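# Loop a rubber band around two bench dogs

## Task

Stretch the rubber band so it wraps once around each of the two bench dogs. It must sit on the sides of both dogs, higher than the board and not resting on their top faces. At the end the board has to lie flat and motionless on the table, the gripper must be empty and not touching the band, and the arm should have released everything and pulled away.

## Robot and tools

Robot: one arm with six revolute joints and a two-finger parallel gripper. Every list indexed by joint, whether commanded or reported, uses this order: waist, shoulder, elbow, wrist pitch, wrist yaw, wrist roll. Stated ranges in radians: waist -3.054 to 3.054, shoulder 0.000 to 3.142, elbow 0.000 to 2.356, wrist pitch -1.571 to 1.571, wrist yaw -1.571 to 1.571, wrist roll -3.142 to 3.142. A joint's true end may differ from these by up to 0.010 rad.

Frames: the scene frame has its origin on the table surface straight below the arm base, +z up, and +y to the left when facing along +x. The base itself may be slightly tilted. In the gripper's own frame the fingers point along +x and open/close along y. The reported end_effector_position is the midpoint between the finger pads, about 3 to 4 cm short of the fingertips; it can be a little wrong, especially when the arm is stretched out.

Command row: every motion argument is made of rows of 7 plain numbers: six absolute joint target angles in radians (same scale Joint positions prints), then one absolute gripper opening from -1 to 1. +1 is fully open; empty fingers close at roughly -0.80, and anything lower adds nothing. Closing from fully open takes at least about 0.5 s. Nothing in a row is an offset; each value is a target to reach.

execute_actions(actions): actions is a list of actions; each action is a table of 0 to 15 rows, each row applied for one control step of 1/30 s. An action always lasts 15 steps (0.5 s); a shorter table repeats its final row. An empty list just returns the current state and images. A call is rejected if some target lies over 0.010 rad beyond a joint's stated end and is also farther out than that joint's last reported angle. Targets past a real end are clipped there, and the result then notes "joint sent to its limit" (its absence doesn't prove there is more room).

move(target, speed, blocking): target is one 7-number row of absolute joint angles plus opening. All joints follow paths that stay equally far along, so the hand tends to curve. speed (0.01 to 2 rad/s, default 0.5) caps the path speed of whichever joint travels farthest. Paths take between 0.5 and 10 s; slower ones are cut off at 10 s before reaching the target. The opening is sent at the start. Paths ignore obstacles; faster moves and targets set deeper past a contact hit and press harder. The result adds a "move:" line: the ending (done, off_target, moving, held, fault...), limits=held or limits=none, and the joint farthest from its target. With blocking=false the reply comes after 0.5 s while the arm keeps going; you must call wait or stop before sending new actions or moves.

wait(seconds): 0 to 10 s, holds the last command; returns early if a running move finishes. stop(): brakes a running move (needs room to stop); fingers keep moving. zoom_image(camera, region): camera is cam_high, cam_low or cam_wrist; region is [x0, y0, x1, y1] in image pixels, top-left origin, at most 504 by 504. finished_scene(scene): pass the current scene number to close it; irreversible, so do it only after the band is placed, the gripper is open and the arm is clear.

Motion limits: each step, every joint's target is held within a lead of its measured angle: 0.211 rad for waist, shoulder and elbow, 0.213 for wrist pitch, 0.267 for wrist yaw, 0.228 for wrist roll. If targets would shift the hand more than 70 mm from where it is measured, all are pulled back toward current angles. Far targets thus need several actions; an unfinished motion may stall, so resend the rest. To keep a joint still, resend its "Joint targets" value. Friction can leave joints short, especially at long reach, and tiny changes may not happen; check the results.

Result lines: end_effector_position (m), end_effector_quat_wxyz, linear and angular velocities (m/s, rad/s), all in the scene frame. Joint positions and Joint velocities list the six joints (rad, rad/s) followed by the finger-pad gap (m; 0.088 is fully open). Joint targets shows what the joints are currently driven toward. grip_measured is the opening on the command scale; it can be off by about 1 mm, and when squeezing something hard it reads up to about 3 mm (0.061) narrower. grip_effort_n is motor effort in newtons (negative = closing), capped near 83 N, not a pad force, and stays nonzero from friction; "n/a" means unavailable. Calls that ran actions list joint angles at some steps, with HELD where a row was held back. "joint command not followed" means the clearance check altered targets (mounting blocks and posts count as arm).

Gripping: to hold something, command an opening a bit under grip_measured; about 0.07 below gives a firm grip, less is gentler. Parts thinner than about 3 mm get proportionally less force. Pad force tops out near 34 to 49 N, but the first touch can spike.

Safety: contact torque reaching a joint's load limit (N m: waist 17.8, shoulder 22, elbow 22, wrist pitch 5.8, wrist yaw 5.78, wrist roll 5.42, including held weight) freezes the arm for 10 s and drops the rest of the call. Holding loads heats motors: MOTOR HOT appears from 50 °C; at 95 °C an OVER-TEMPERATURE FAULT holds the arm, and if cooling fails within 30 to 60 s power is cut and the arm goes limp. Brief tugs on held parts or pushes on loose items may occur. Never let anything fall or be pushed off the table; avoid slams, hard hits, drops and strong pushes on the board. Smooth, efficient motion is preferred.

Cameras (896x504 each): cam_high, cam_low, cam_wrist, images in that order. Calibration gives K, distortion and T_world_to_cam mapping the scene frame to each camera; fixed cameras may be off by a couple of degrees and several millimetres, and the wrist camera pose follows reported joint angles.

Each tool is called after ">>>" by a JSON object that holds its "op" and its "data".

## Session

>>> {"op": "execute_actions", "data": {"actions": []}}

Scene clock: 0.00 s.
end_effector_position=(+0.4842, -0.2376, +0.1950) grip_measured=+0.849 grip_effort_n=n/a end_effector_quat_wxyz=(+0.615, +0.755, +0.203, -0.103) end_effector_velocity=(-0.003, -0.002, +0.001) end_effector_angular_velocity=(-0.003, +0.003, -0.001)
Joint names: [waist, shoulder, elbow, wrist pitch, wrist yaw, wrist roll]
Joint positions: [-0.768  2.189  1.286  1.113 -1.142  2.329  0.081]
Joint velocities: [-0.007 -0.002 -0.002 -0.007 -0.007 -0.007 -0.   ]
Heat: hottest elbow 28 °C (+0.0 °C/min).
Joint targets: [-0.768 2.189 1.286 1.113 -1.142 2.329]

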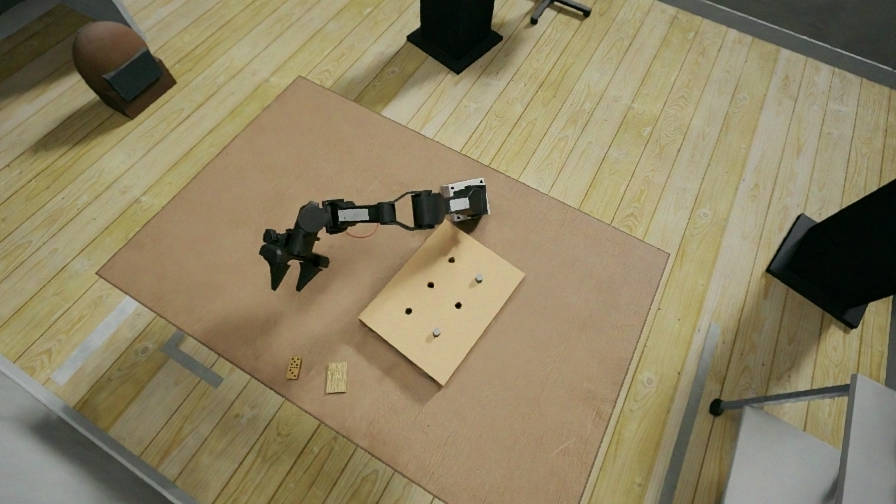

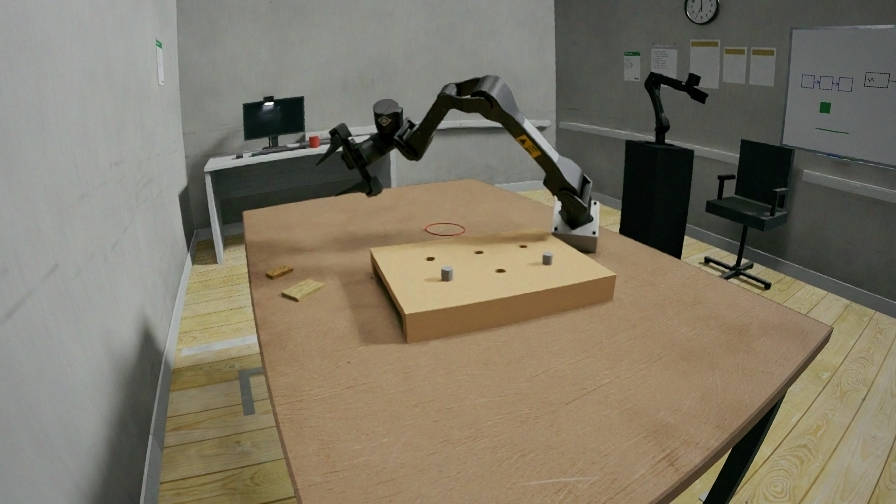

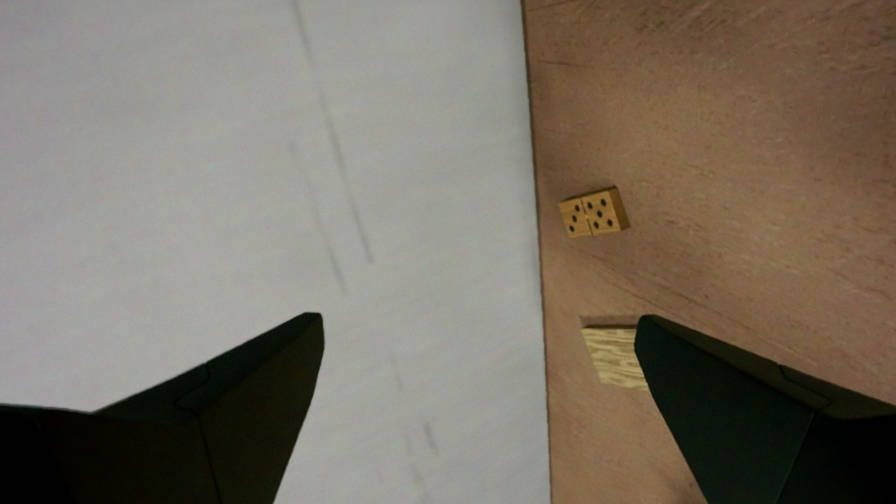

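>>> {"op": "zoom_image", "data": {"camera": "cam_high", "region": [320, 170, 560, 400]}}

>>> {"op": "zoom_image", "data": {"camera": "cam_low", "region": [360, 190, 630, 350]}}

Region (320, 170, 560, 400) of cam_high's 896x504 image, scaled by 2.100, with more detail than that image has; it fills the top 483 rows of this view, and the rest is white.

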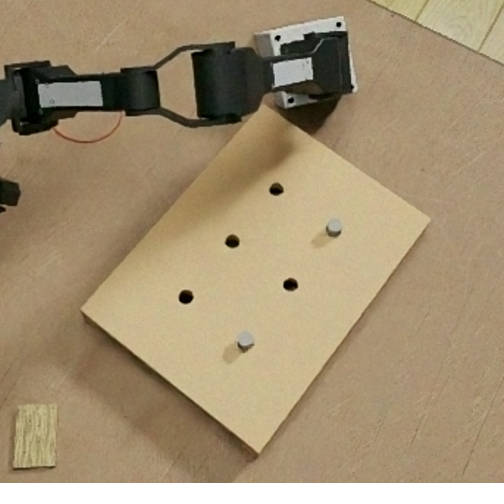

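Region (360, 190, 630, 350) of cam_low's 896x504 image, scaled by 1.867, with more detail than that image has; it fills the top 299 rows of this view, and the rest is white.

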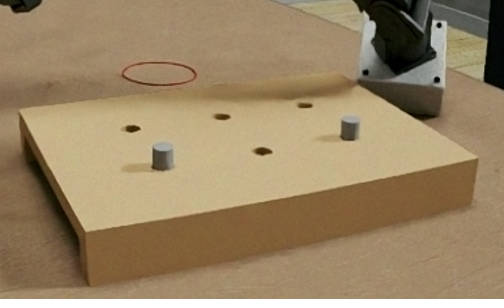

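>>> {"op": "move", "data": {"target": [-1.095,2.145,1.489,-1.199,-0.527,0,0.0], "speed": 1.2}}

Scene clock: 57.07 s.
end_effector_position=(+0.2068, -0.2697, +0.1465) grip_measured=+0.002 grip_effort_n=-15.1 end_effector_quat_wxyz=(+0.558, +0.435, +0.562, -0.429) end_effector_velocity=(-0.001, +0.005, +0.001) end_effector_angular_velocity=(+0.019, -0.003, -0.006)
Joint names: [waist, shoulder, elbow, wrist pitch, wrist yaw, wrist roll]
Joint positions: [-1.095  2.155  1.483 -1.196 -0.531  0.006  0.039]
Joint velocities: [-0.002 -0.002 -0.002 -0.022 -0.007 -0.007 -0.   ]
Heat: hottest waist 33 °C (+5.3 °C/min).
Joint targets: [-1.095 2.145 1.489 -1.199 -0.527 -0.000]
move: done; limits=none; farthest joint: the shoulder, 0.010 radians from its target (0.044 radians at the start)
camera_calibration (this result's frames):
cam_wrist: T_world_to_cam=[[-0.959693, -0.280327, 0.0201744, 0.132507], [-0.255434, 0.899908, 0.35344, 0.276547], [-0.117234, 0.33404, -0.93524, 0.337023], [0, 0, 0, 1]] pos_world=[0.237316, -0.3243, 0.214782]

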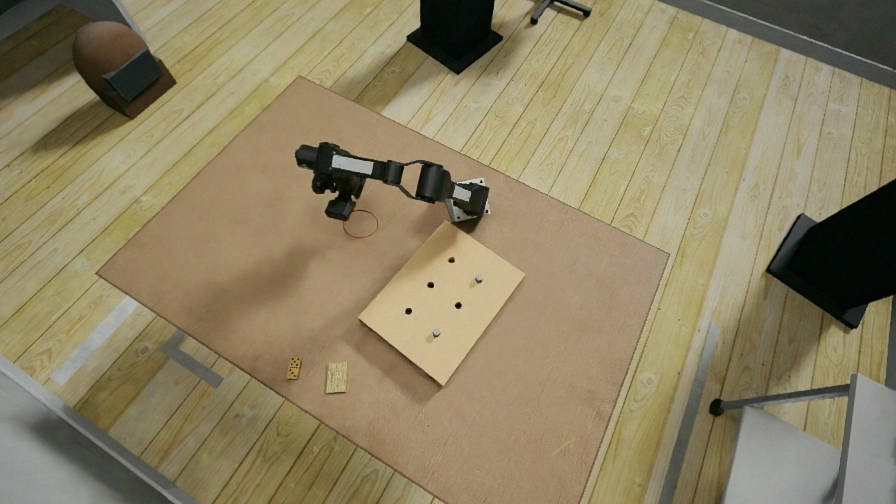

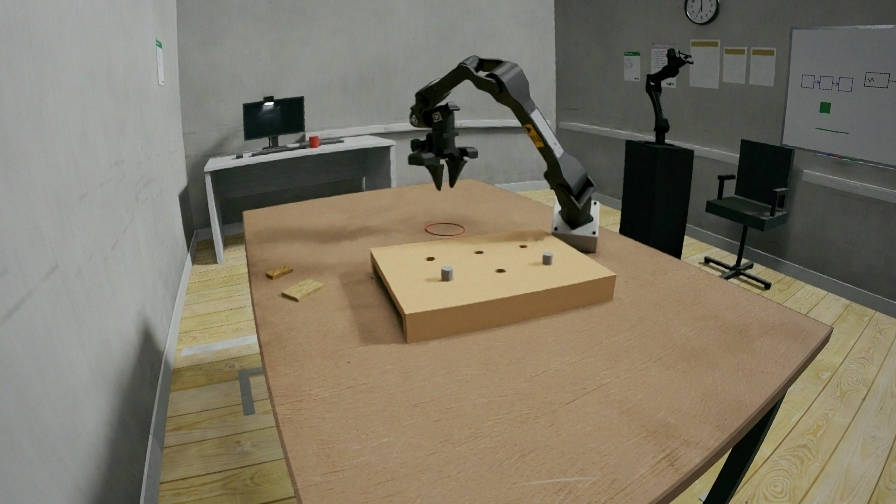

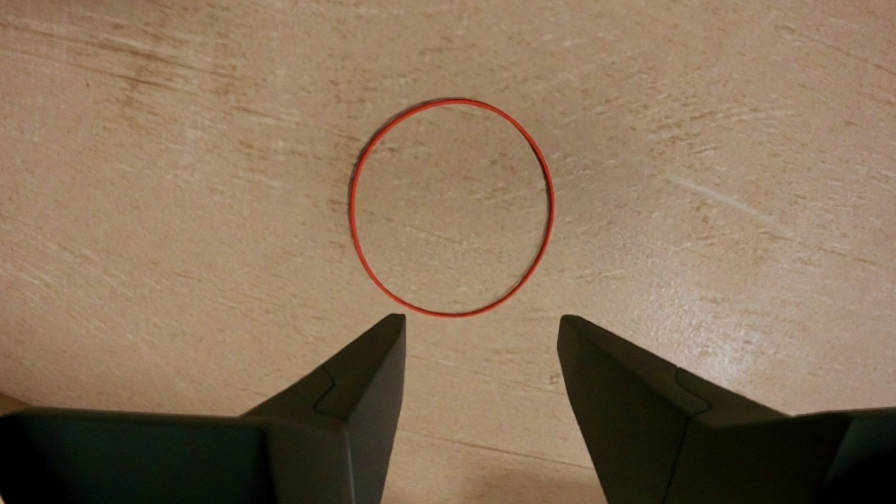

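>>> {"op": "move", "data": {"target": [-0.8454,2.187,1.3823,-0.8944,-0.579,0.28,-0.3], "speed": 0.5}}

Scene clock: 67.27 s.
end_effector_position=(+0.2710, -0.2589, +0.0756) grip_measured=-0.298 grip_effort_n=-15.6 end_effector_quat_wxyz=(+0.577, +0.416, +0.559, -0.426) end_effector_velocity=(-0.001, +0.003, +0.002) end_effector_angular_velocity=(+0.015, +0.001, -0.004)
Joint names: [waist, shoulder, elbow, wrist pitch, wrist yaw, wrist roll]
Joint positions: [-0.851  2.169  1.393 -0.897 -0.575  0.274  0.024]
Joint velocities: [-0.002 -0.002  0.002 -0.022 -0.007 -0.007 -0.   ]
Heat: hottest shoulder 34 °C (+5.1 °C/min).
Joint targets: [-0.846 2.187 1.382 -0.894 -0.579 0.280]
move: off_target; limits=none; farthest joint: the shoulder, 0.018 radians from its target (0.032 radians at the start)
camera_calibration (this result's frames):
cam_wrist: T_world_to_cam=[[-0.948915, -0.314882, 0.0202266, 0.186666], [-0.292678, 0.902331, 0.316447, 0.321748], [-0.117894, 0.294361, -0.948395, 0.265592], [0, 0, 0, 1]] pos_world=[0.302611, -0.309726, 0.146295]

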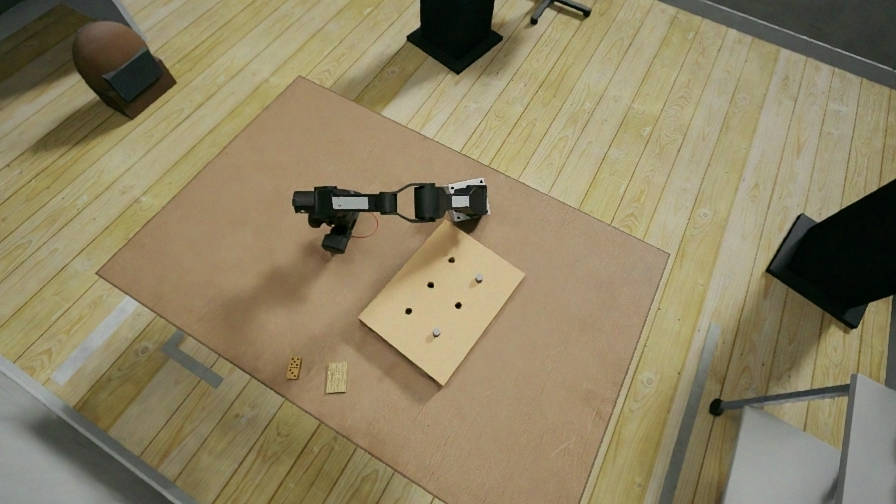

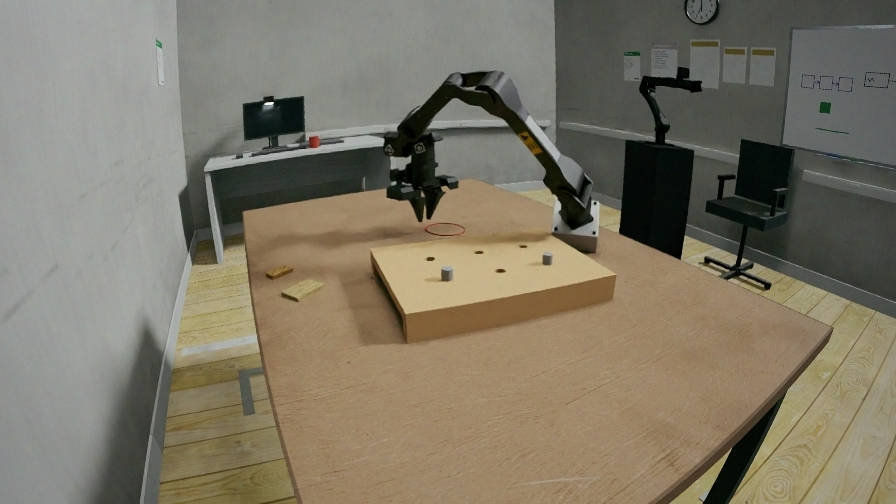

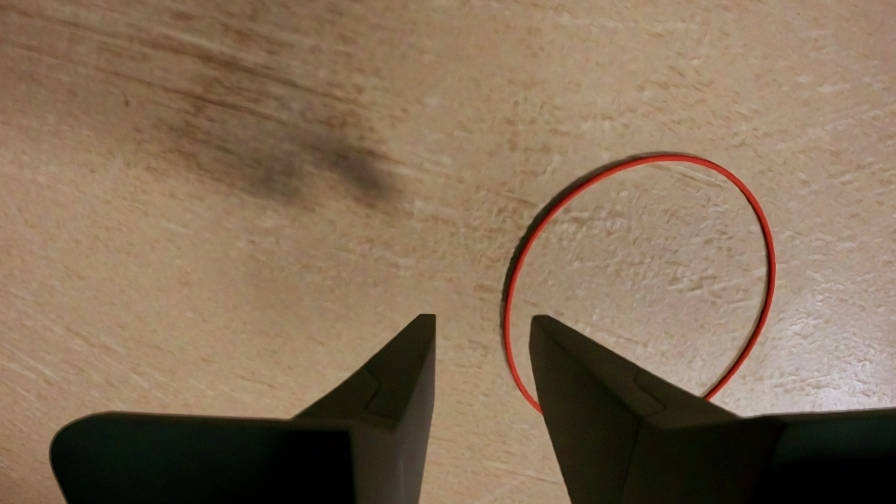

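>>> {"op": "move", "data": {"target": [-0.820,2.212,1.303,-0.800,-0.584,0.30,-0.3], "speed": 0.15}}

Scene clock: 80.67 s.
end_effector_position=(+0.2603, -0.2539, +0.0479) grip_measured=-0.298 grip_effort_n=-15.1 end_effector_quat_wxyz=(+0.569, +0.421, +0.565, -0.424) end_effector_velocity=(+0.001, -0.001, +0.001) end_effector_angular_velocity=(-0.002, -0.010, +0.009)
Joint names: [waist, shoulder, elbow, wrist pitch, wrist yaw, wrist roll]
Joint positions: [-0.826  2.194  1.313 -0.803 -0.581  0.295  0.024]
Joint velocities: [-0.002 -0.002 -0.002  0.007 -0.007 -0.007 -0.   ]
Heat: hottest waist 33 °C (+3.0 °C/min).
Joint targets: [-0.820 2.212 1.303 -0.800 -0.584 0.300]
move: off_target; limits=none; farthest joint: the shoulder, 0.018 radians from its target (0.043 radians at the start)
camera_calibration (this result's frames):
cam_wrist: T_world_to_cam=[[-0.950309, -0.310423, 0.0234593, 0.179971], [-0.284696, 0.897086, 0.337912, 0.318394], [-0.125941, 0.314442, -0.940885, 0.243394], [0, 0, 0, 1]] pos_world=[0.292327, -0.306293, 0.117195]

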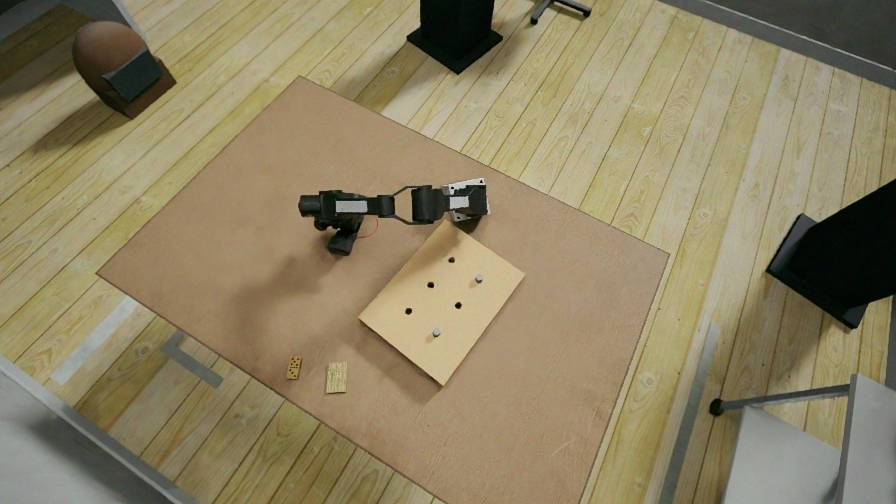

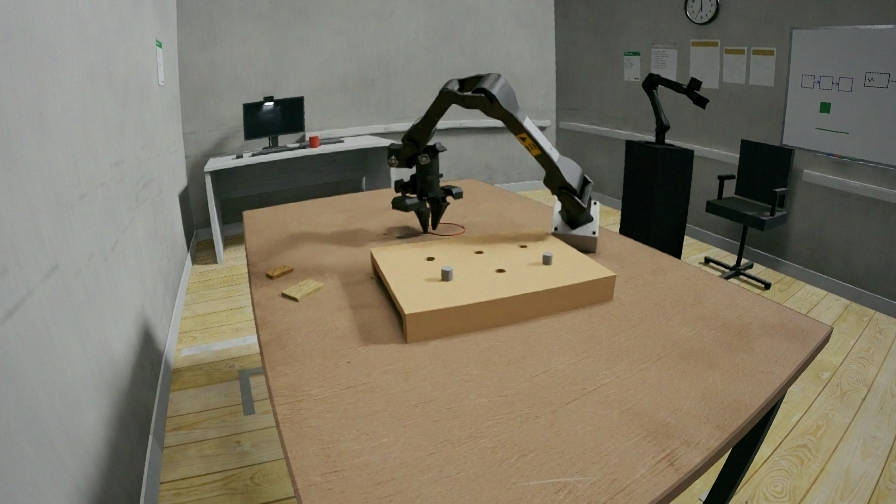

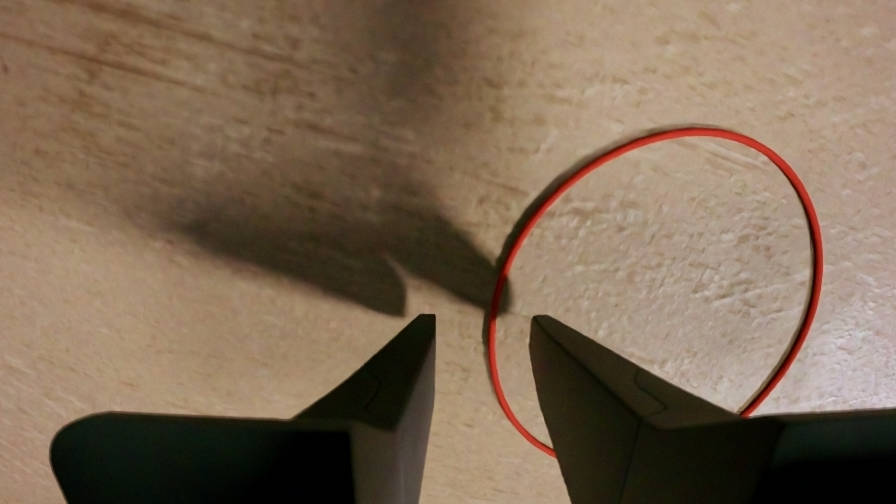

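>>> {"op": "move", "data": {"target": [-0.808,2.222,1.289,-0.768,-0.585,0.31,-0.3], "speed": 0.08}}

>>> {"op": "zoom_image", "data": {"camera": "cam_low", "region": [390, 180, 490, 250]}}

Scene clock: 85.37 s.
end_effector_position=(+0.2612, -0.2540, +0.0416) grip_measured=-0.298 grip_effort_n=-15.1 end_effector_quat_wxyz=(+0.572, +0.419, +0.565, -0.422) end_effector_velocity=(-0.004, +0.003, +0.001) end_effector_angular_velocity=(+0.010, +0.016, +0.008)
Joint names: [waist, shoulder, elbow, wrist pitch, wrist yaw, wrist roll]
Joint positions: [-0.815  2.201  1.301 -0.771 -0.583  0.304  0.024]
Joint velocities: [-0.002 -0.002 -0.002 -0.022  0.007 -0.022 -0.   ]
Heat: hottest waist 33 °C (+3.0 °C/min).
Joint targets: [-0.808 2.222 1.289 -0.768 -0.585 0.310]
move: off_target; limits=none; farthest joint: the shoulder, 0.021 radians from its target (0.028 radians at the start)
camera_calibration (this result's frames):
cam_wrist: T_world_to_cam=[[-0.94836, -0.316495, 0.0210575, 0.17905], [-0.291747, 0.896405, 0.333679, 0.322796], [-0.124484, 0.310304, -0.942452, 0.236267], [0, 0, 0, 1]] pos_world=[0.29339, -0.306002, 0.11119]

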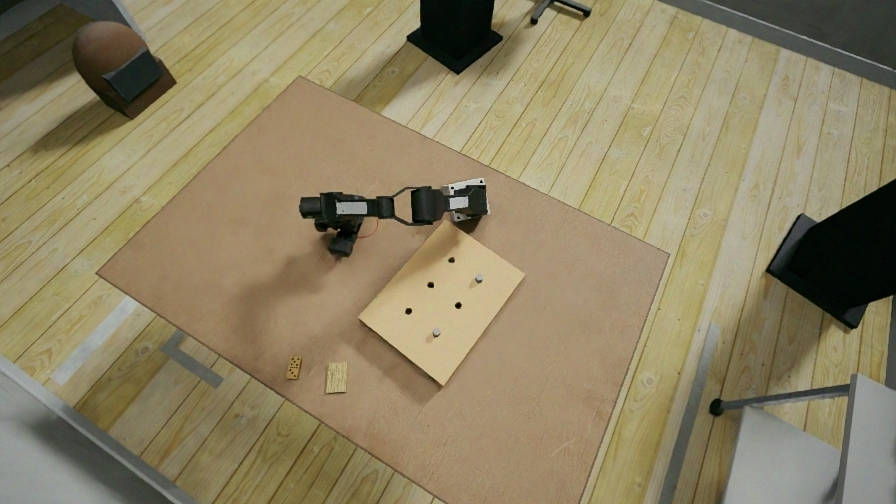

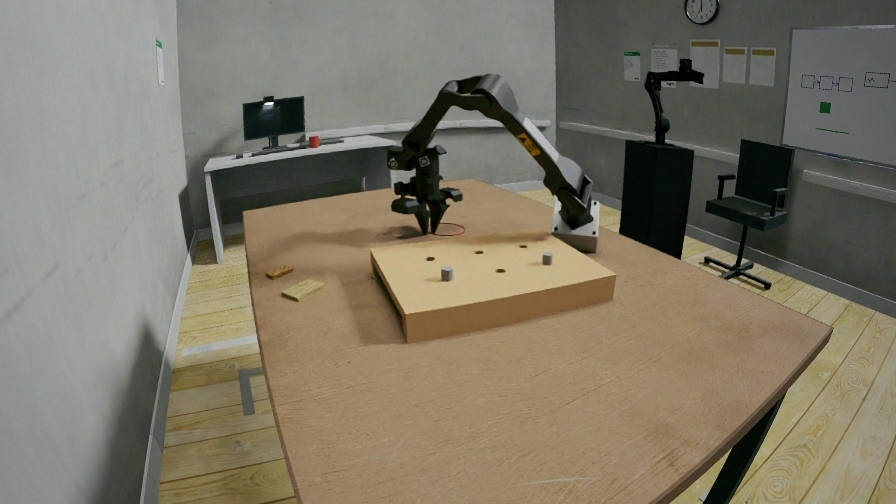

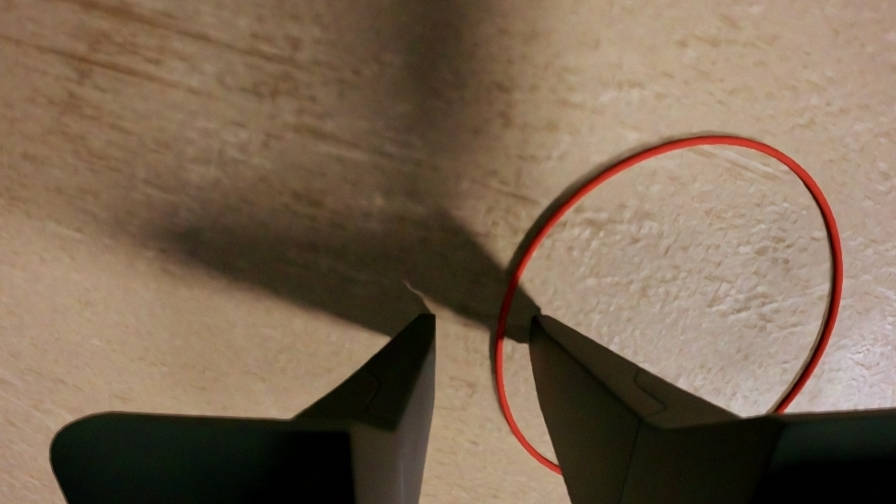

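Region (390, 180, 490, 250) of cam_low's 896x504 image, scaled by 5.040, with more detail than that image has; it fills the top 353 rows of this view, and the rest is white.

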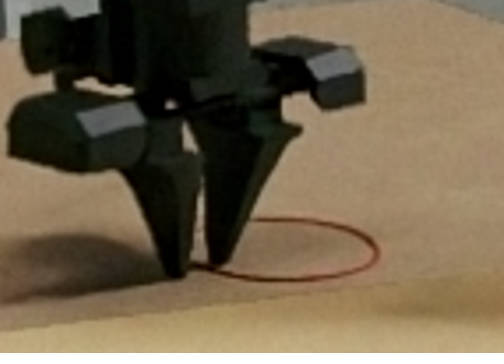

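>>> {"op": "execute_actions", "data": {"actions": [[[-0.808,2.224,1.289,-0.768,-0.585,0.31,-0.6]],[[-0.808,2.224,1.289,-0.768,-0.585,0.31,-1]]]}}

Scene clock: 90.37 s.
end_effector_position=(+0.2622, -0.2537, +0.0414) grip_measured=-0.786 grip_effort_n=-83.5 end_effector_quat_wxyz=(+0.573, +0.420, +0.564, -0.420) end_effector_velocity=(+0.002, +0.001, -0.000) end_effector_angular_velocity=(-0.000, -0.008, +0.013)
Joint names: [waist, shoulder, elbow, wrist pitch, wrist yaw, wrist roll]
Joint positions: [-0.814  2.201  1.301 -0.769 -0.587  0.305  0.   ]
Joint velocities: [ 0.002 -0.002 -0.002  0.007 -0.007 -0.007  0.   ]
Heat: hottest waist 32 °C (+1.0 °C/min).
Joint targets: [-0.808 2.224 1.289 -0.768 -0.585 0.310]
Step readings (joint positions; steps 1 to 15: 1st action; 16 to 30: 2nd action):
0: [-0.815 2.201 1.301 -0.771 -0.583 0.304]
1: [-0.815 2.201 1.301 -0.771 -0.584 0.305]
2: [-0.815 2.201 1.301 -0.770 -0.586 0.305]
4: [-0.814 2.201 1.301 -0.770 -0.587 0.305]
8: [-0.814 2.201 1.301 -0.770 -0.587 0.305]
15: [-0.814 2.201 1.301 -0.770 -0.587 0.305]
16: [-0.814 2.201 1.301 -0.770 -0.587 0.305]
17: [-0.814 2.201 1.301 -0.770 -0.587 0.305]
19: [-0.814 2.201 1.301 -0.770 -0.587 0.305]
23: [-0.814 2.201 1.301 -0.769 -0.587 0.305]
30: Joint positions above
camera_calibration (this result's frames):
cam_wrist: T_world_to_cam=[[-0.947909, -0.318112, 0.0165193, 0.179774], [-0.294651, 0.895341, 0.333984, 0.323329], [-0.121035, 0.311719, -0.942434, 0.235522], [0, 0, 0, 1]] pos_world=[0.294184, -0.305718, 0.111008]

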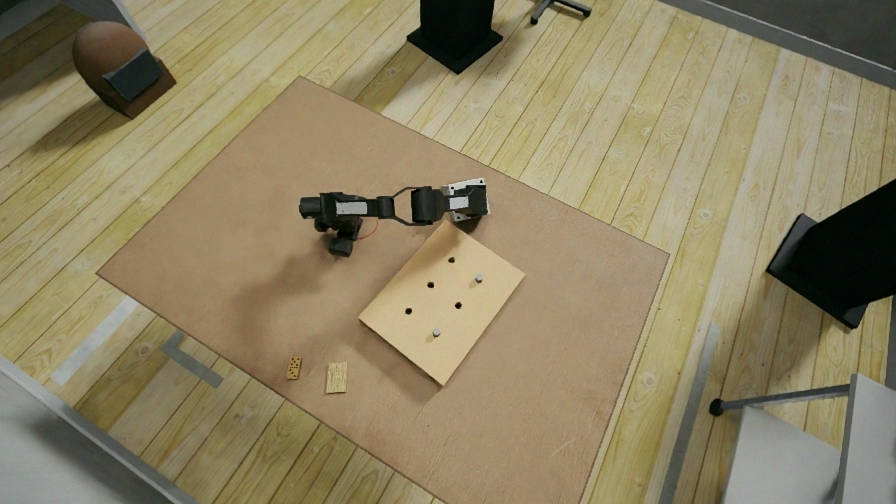

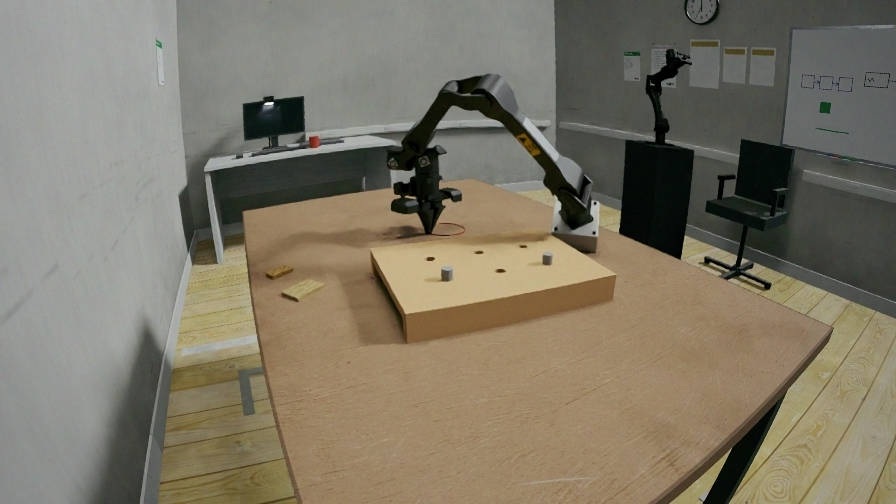

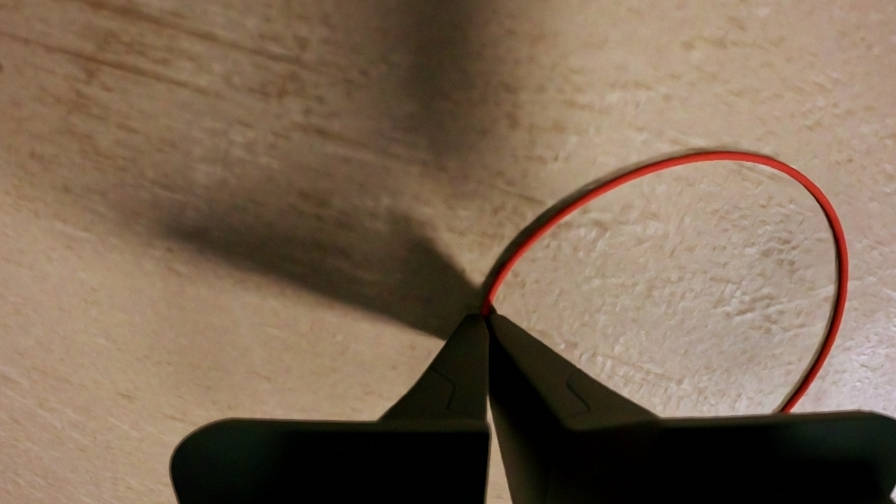

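>>> {"op": "move", "data": {"target": [-1.0,1.928,1.538,-1.411,-0.551,0.1,-1], "speed": 0.4}}

Scene clock: 96.53 s.
end_effector_position=(+0.2577, -0.2003, +0.1974) grip_measured=-0.786 grip_effort_n=-83.5 end_effector_quat_wxyz=(+0.560, +0.432, +0.564, -0.427) end_effector_velocity=(-0.000, +0.002, +0.001) end_effector_angular_velocity=(+0.008, -0.006, +0.001)
Joint names: [waist, shoulder, elbow, wrist pitch, wrist yaw, wrist roll]
Joint positions: [-1.     1.936  1.532 -1.408 -0.554  0.106  0.   ]
Joint velocities: [-0.002 -0.002 -0.002 -0.007 -0.007 -0.007 -0.   ]
Heat: hottest waist 32 °C (+0.0 °C/min).
Joint targets: [-1.000 1.928 1.538 -1.411 -0.551 0.100]
move: done; limits=none; farthest joint: the shoulder, 0.008 radians from its target (0.273 radians at the start)
camera_calibration (this result's frames):
cam_wrist: T_world_to_cam=[[-0.957448, -0.287793, 0.0216398, 0.197421], [-0.26212, 0.898512, 0.352094, 0.210795], [-0.120774, 0.331439, -0.935715, 0.367939], [0, 0, 0, 1]] pos_world=[0.288711, -0.254534, 0.265795]

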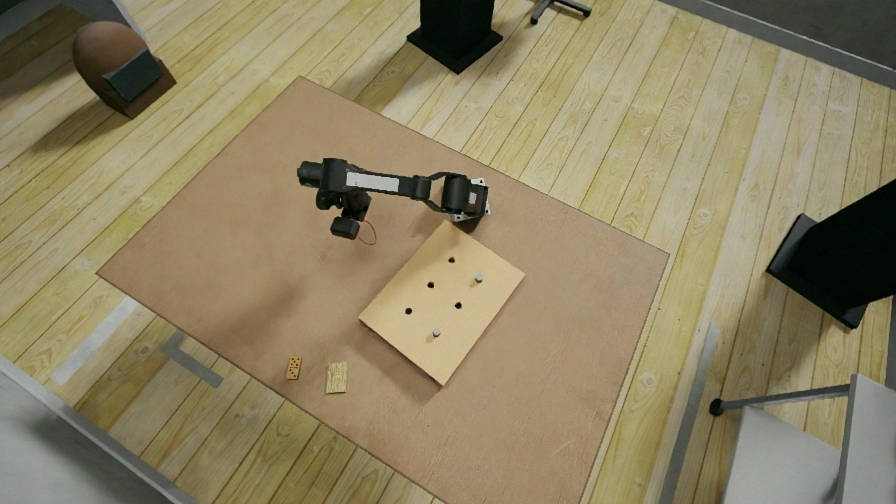

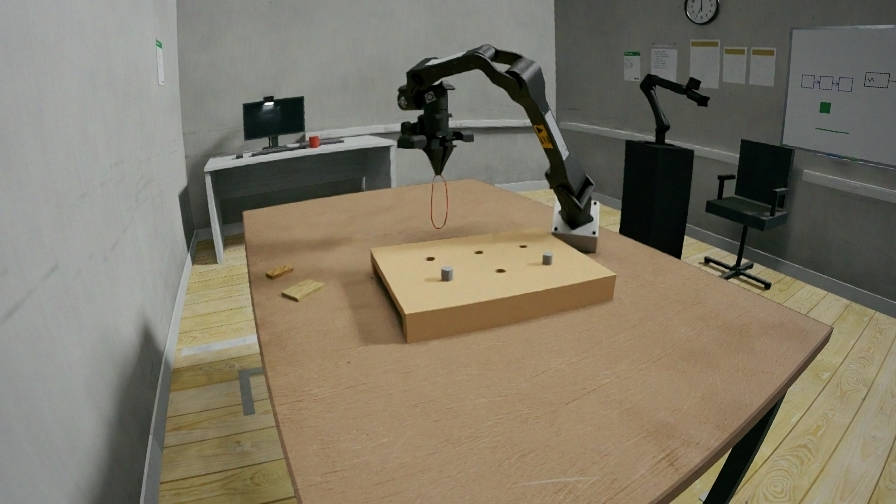

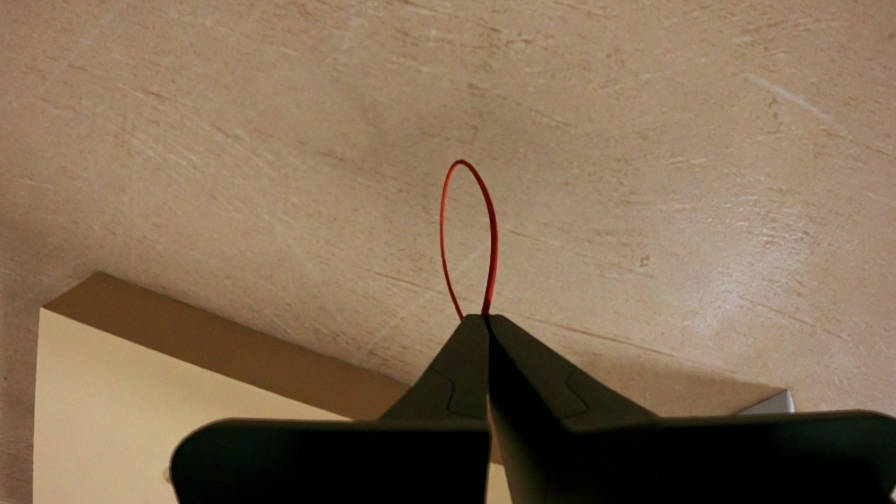

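>>> {"op": "move", "data": {"target": [-0.044,1.70,2.05,-1.50,-0.478,1.62,-1], "speed": 0.5}}

Scene clock: 115.23 s.
end_effector_position=(+0.4487, +0.1032, +0.2008) grip_measured=-0.786 grip_effort_n=-83.5 end_effector_quat_wxyz=(+0.483, +0.537, +0.461, -0.516) end_effector_velocity=(-0.002, -0.000, +0.003) end_effector_angular_velocity=(+0.004, -0.001, +0.000)
Joint names: [waist, shoulder, elbow, wrist pitch, wrist yaw, wrist roll]
Joint positions: [-0.049  1.709  2.044 -1.497 -0.481  1.614  0.   ]
Joint velocities: [-0.007 -0.007 -0.002 -0.007 -0.007 -0.007 -0.   ]
Heat: hottest waist 32 °C (-1.0 °C/min).
Joint targets: [-0.044 1.700 2.050 -1.500 -0.478 1.620]
move: done; limits=none; farthest joint: the shoulder, 0.009 radians from its target (0.236 radians at the start)
camera_calibration (this result's frames):
cam_wrist: T_world_to_cam=[[-0.996397, 0.0827442, -0.0186153, 0.454891], [0.0713023, 0.936102, 0.344425, -0.164996], [0.045925, 0.341857, -0.938629, 0.218286], [0, 0, 0, 1]] pos_world=[0.454992, 0.0421907, 0.270186]

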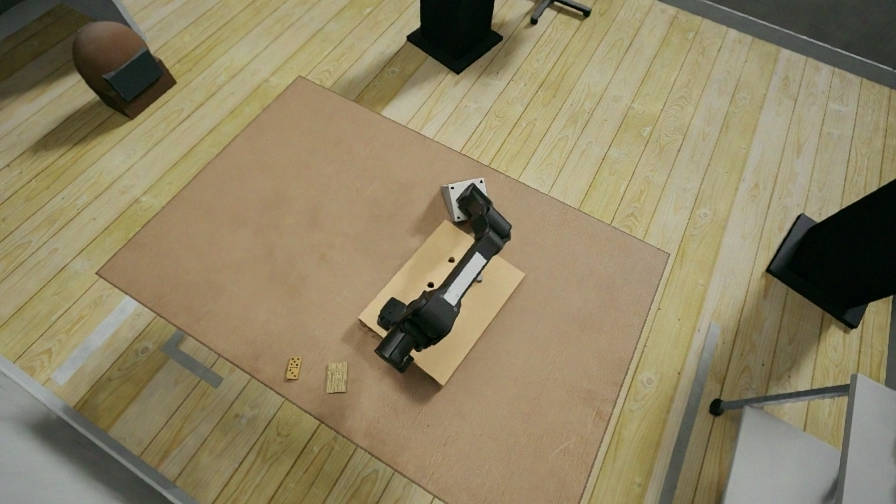

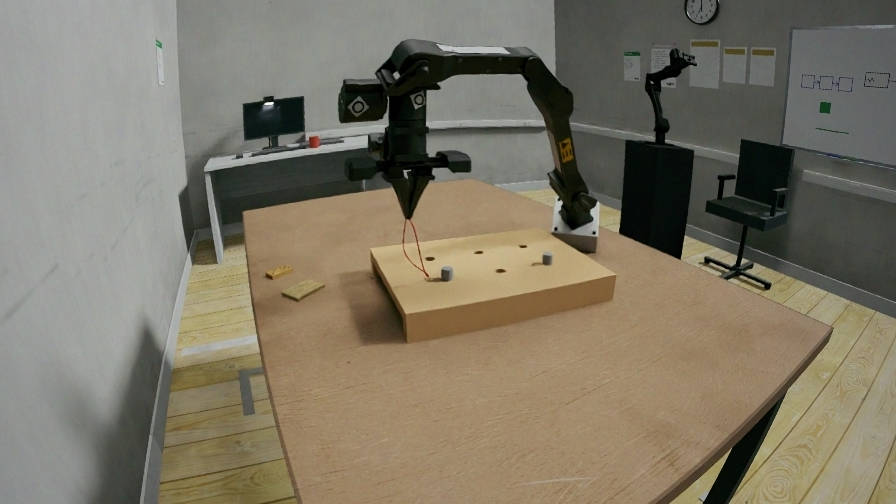

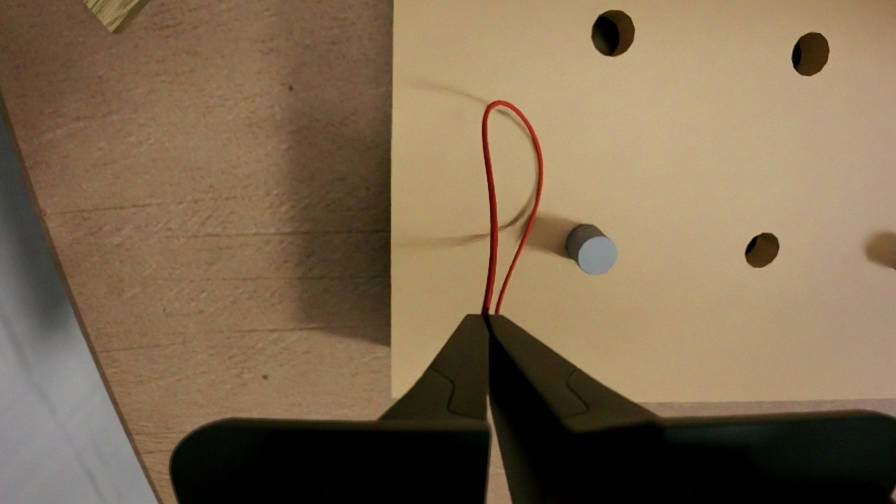

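>>> {"op": "move", "data": {"target": [-0.010,1.530,1.905,-1.339,-0.466,1.62,-1], "speed": 0.3}}

Scene clock: 123.30 s.
end_effector_position=(+0.4448, +0.1280, +0.2264) grip_measured=-0.786 grip_effort_n=-83.5 end_effector_quat_wxyz=(+0.550, +0.546, +0.449, -0.445) end_effector_velocity=(-0.002, +0.001, +0.002) end_effector_angular_velocity=(+0.005, +0.002, +0.006)
Joint names: [waist, shoulder, elbow, wrist pitch, wrist yaw, wrist roll]
Joint positions: [-0.014  1.54   1.917 -1.341 -0.469  1.614  0.   ]
Joint velocities: [-0.002 -0.007 -0.002 -0.007 -0.007 -0.007 -0.   ]
Heat: hottest shoulder 34 °C (+0.0 °C/min).
Joint targets: [-0.010 1.530 1.905 -1.339 -0.466 1.620]
move: off_target; limits=none; farthest joint: the elbow, 0.012 radians from its target (0.139 radians at the start)
camera_calibration (this result's frames):
cam_wrist: T_world_to_cam=[[-0.983253, -0.0341791, -0.179011, 0.494831], [-0.0931904, 0.93842, 0.332691, -0.121292], [0.156616, 0.343802, -0.92589, 0.181661], [0, 0, 0, 1]] pos_world=[0.44679, 0.0682805, 0.297131]

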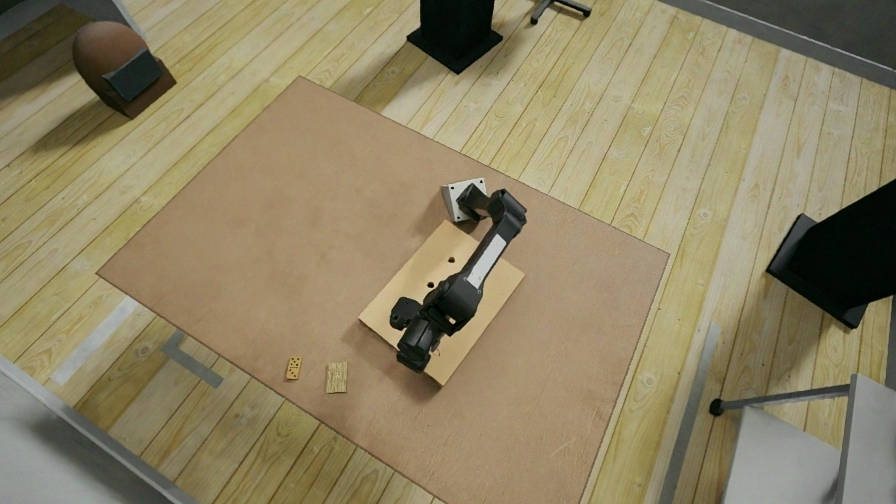

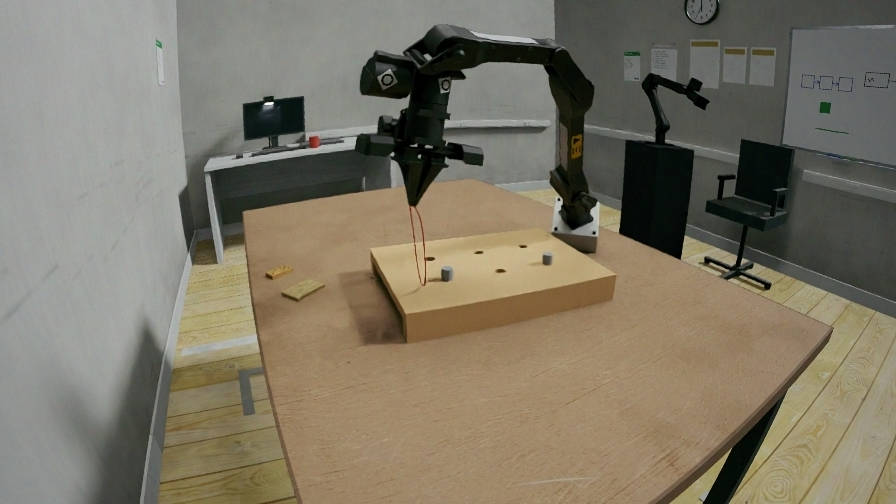

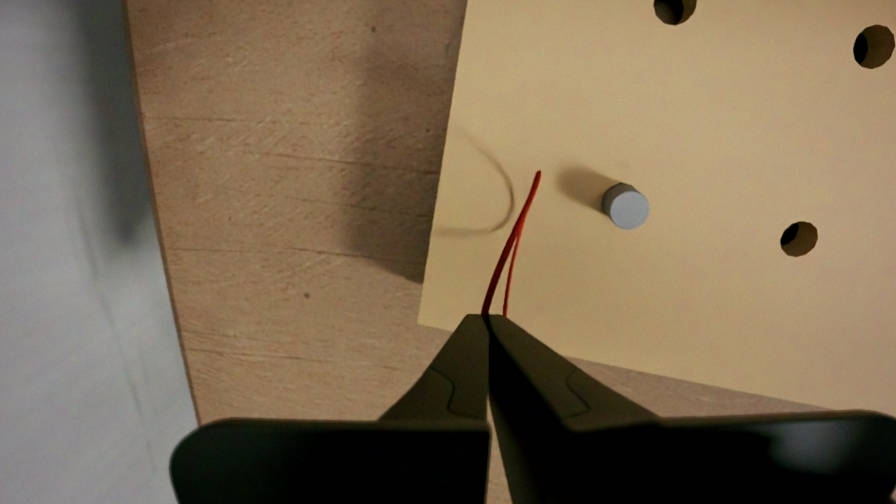

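>>> {"op": "move", "data": {"target": [0.014,1.483,1.775,-1.365,-0.456,1.70,-1], "speed": 0.15}}

Scene clock: 128.30 s.
end_effector_position=(+0.4150, +0.1259, +0.2052) grip_measured=-0.786 grip_effort_n=-83.5 end_effector_quat_wxyz=(+0.498, +0.550, +0.450, -0.497) end_effector_velocity=(-0.003, -0.000, -0.001) end_effector_angular_velocity=(+0.007, +0.010, -0.014)
Joint names: [waist, shoulder, elbow, wrist pitch, wrist yaw, wrist roll]
Joint positions: [ 0.01   1.494  1.787 -1.362 -0.46   1.694  0.   ]
Joint velocities: [-0.002 -0.002 -0.007 -0.007 -0.007  0.007 -0.   ]
Heat: hottest shoulder 34 °C (+1.0 °C/min).
Joint targets: [0.014 1.483 1.775 -1.365 -0.456 1.700]
move: off_target; limits=none; farthest joint: the elbow, 0.012 radians from its target (0.142 radians at the start)
camera_calibration (this result's frames):
cam_wrist: T_world_to_cam=[[-0.994278, 0.0739746, -0.0770633, 0.431676], [0.0424865, 0.935754, 0.350084, -0.174533], [0.0980097, 0.344806, -0.933543, 0.193226], [0, 0, 0, 1]] pos_world=[0.417683, 0.0647616, 0.274752]

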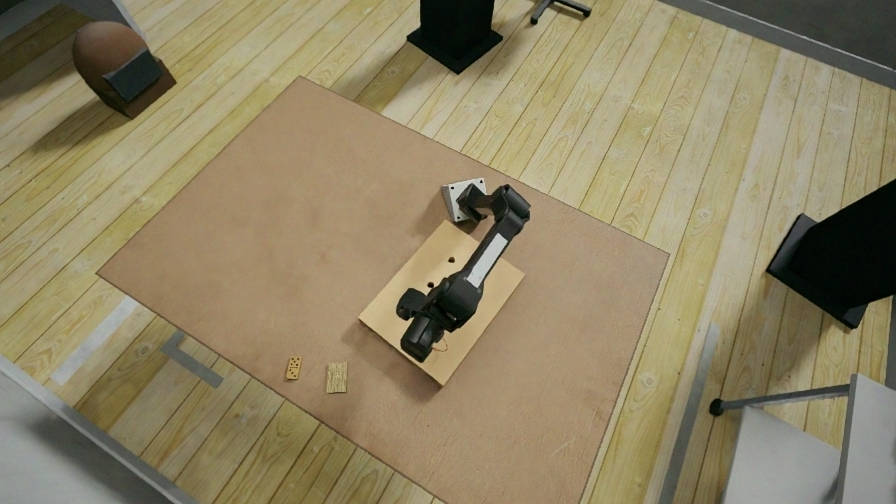

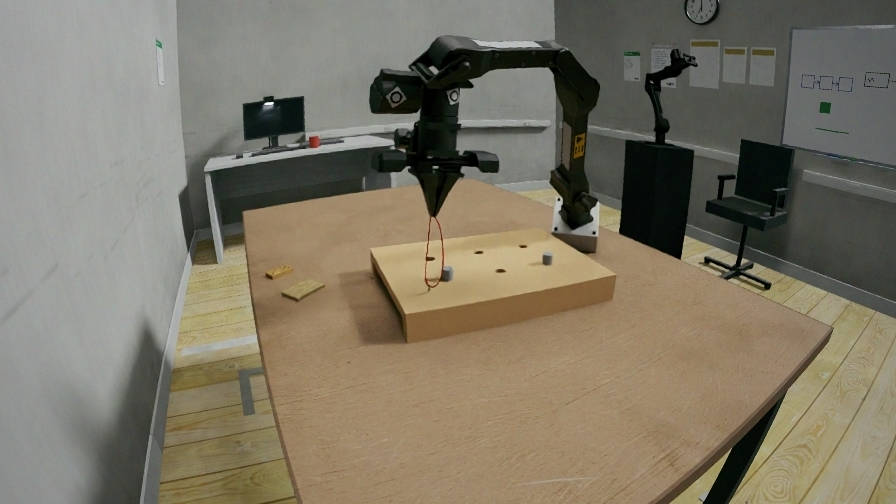

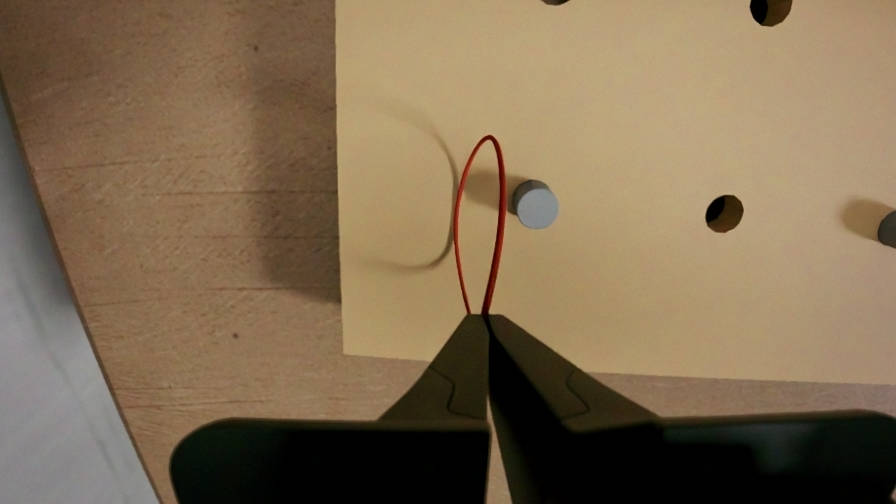

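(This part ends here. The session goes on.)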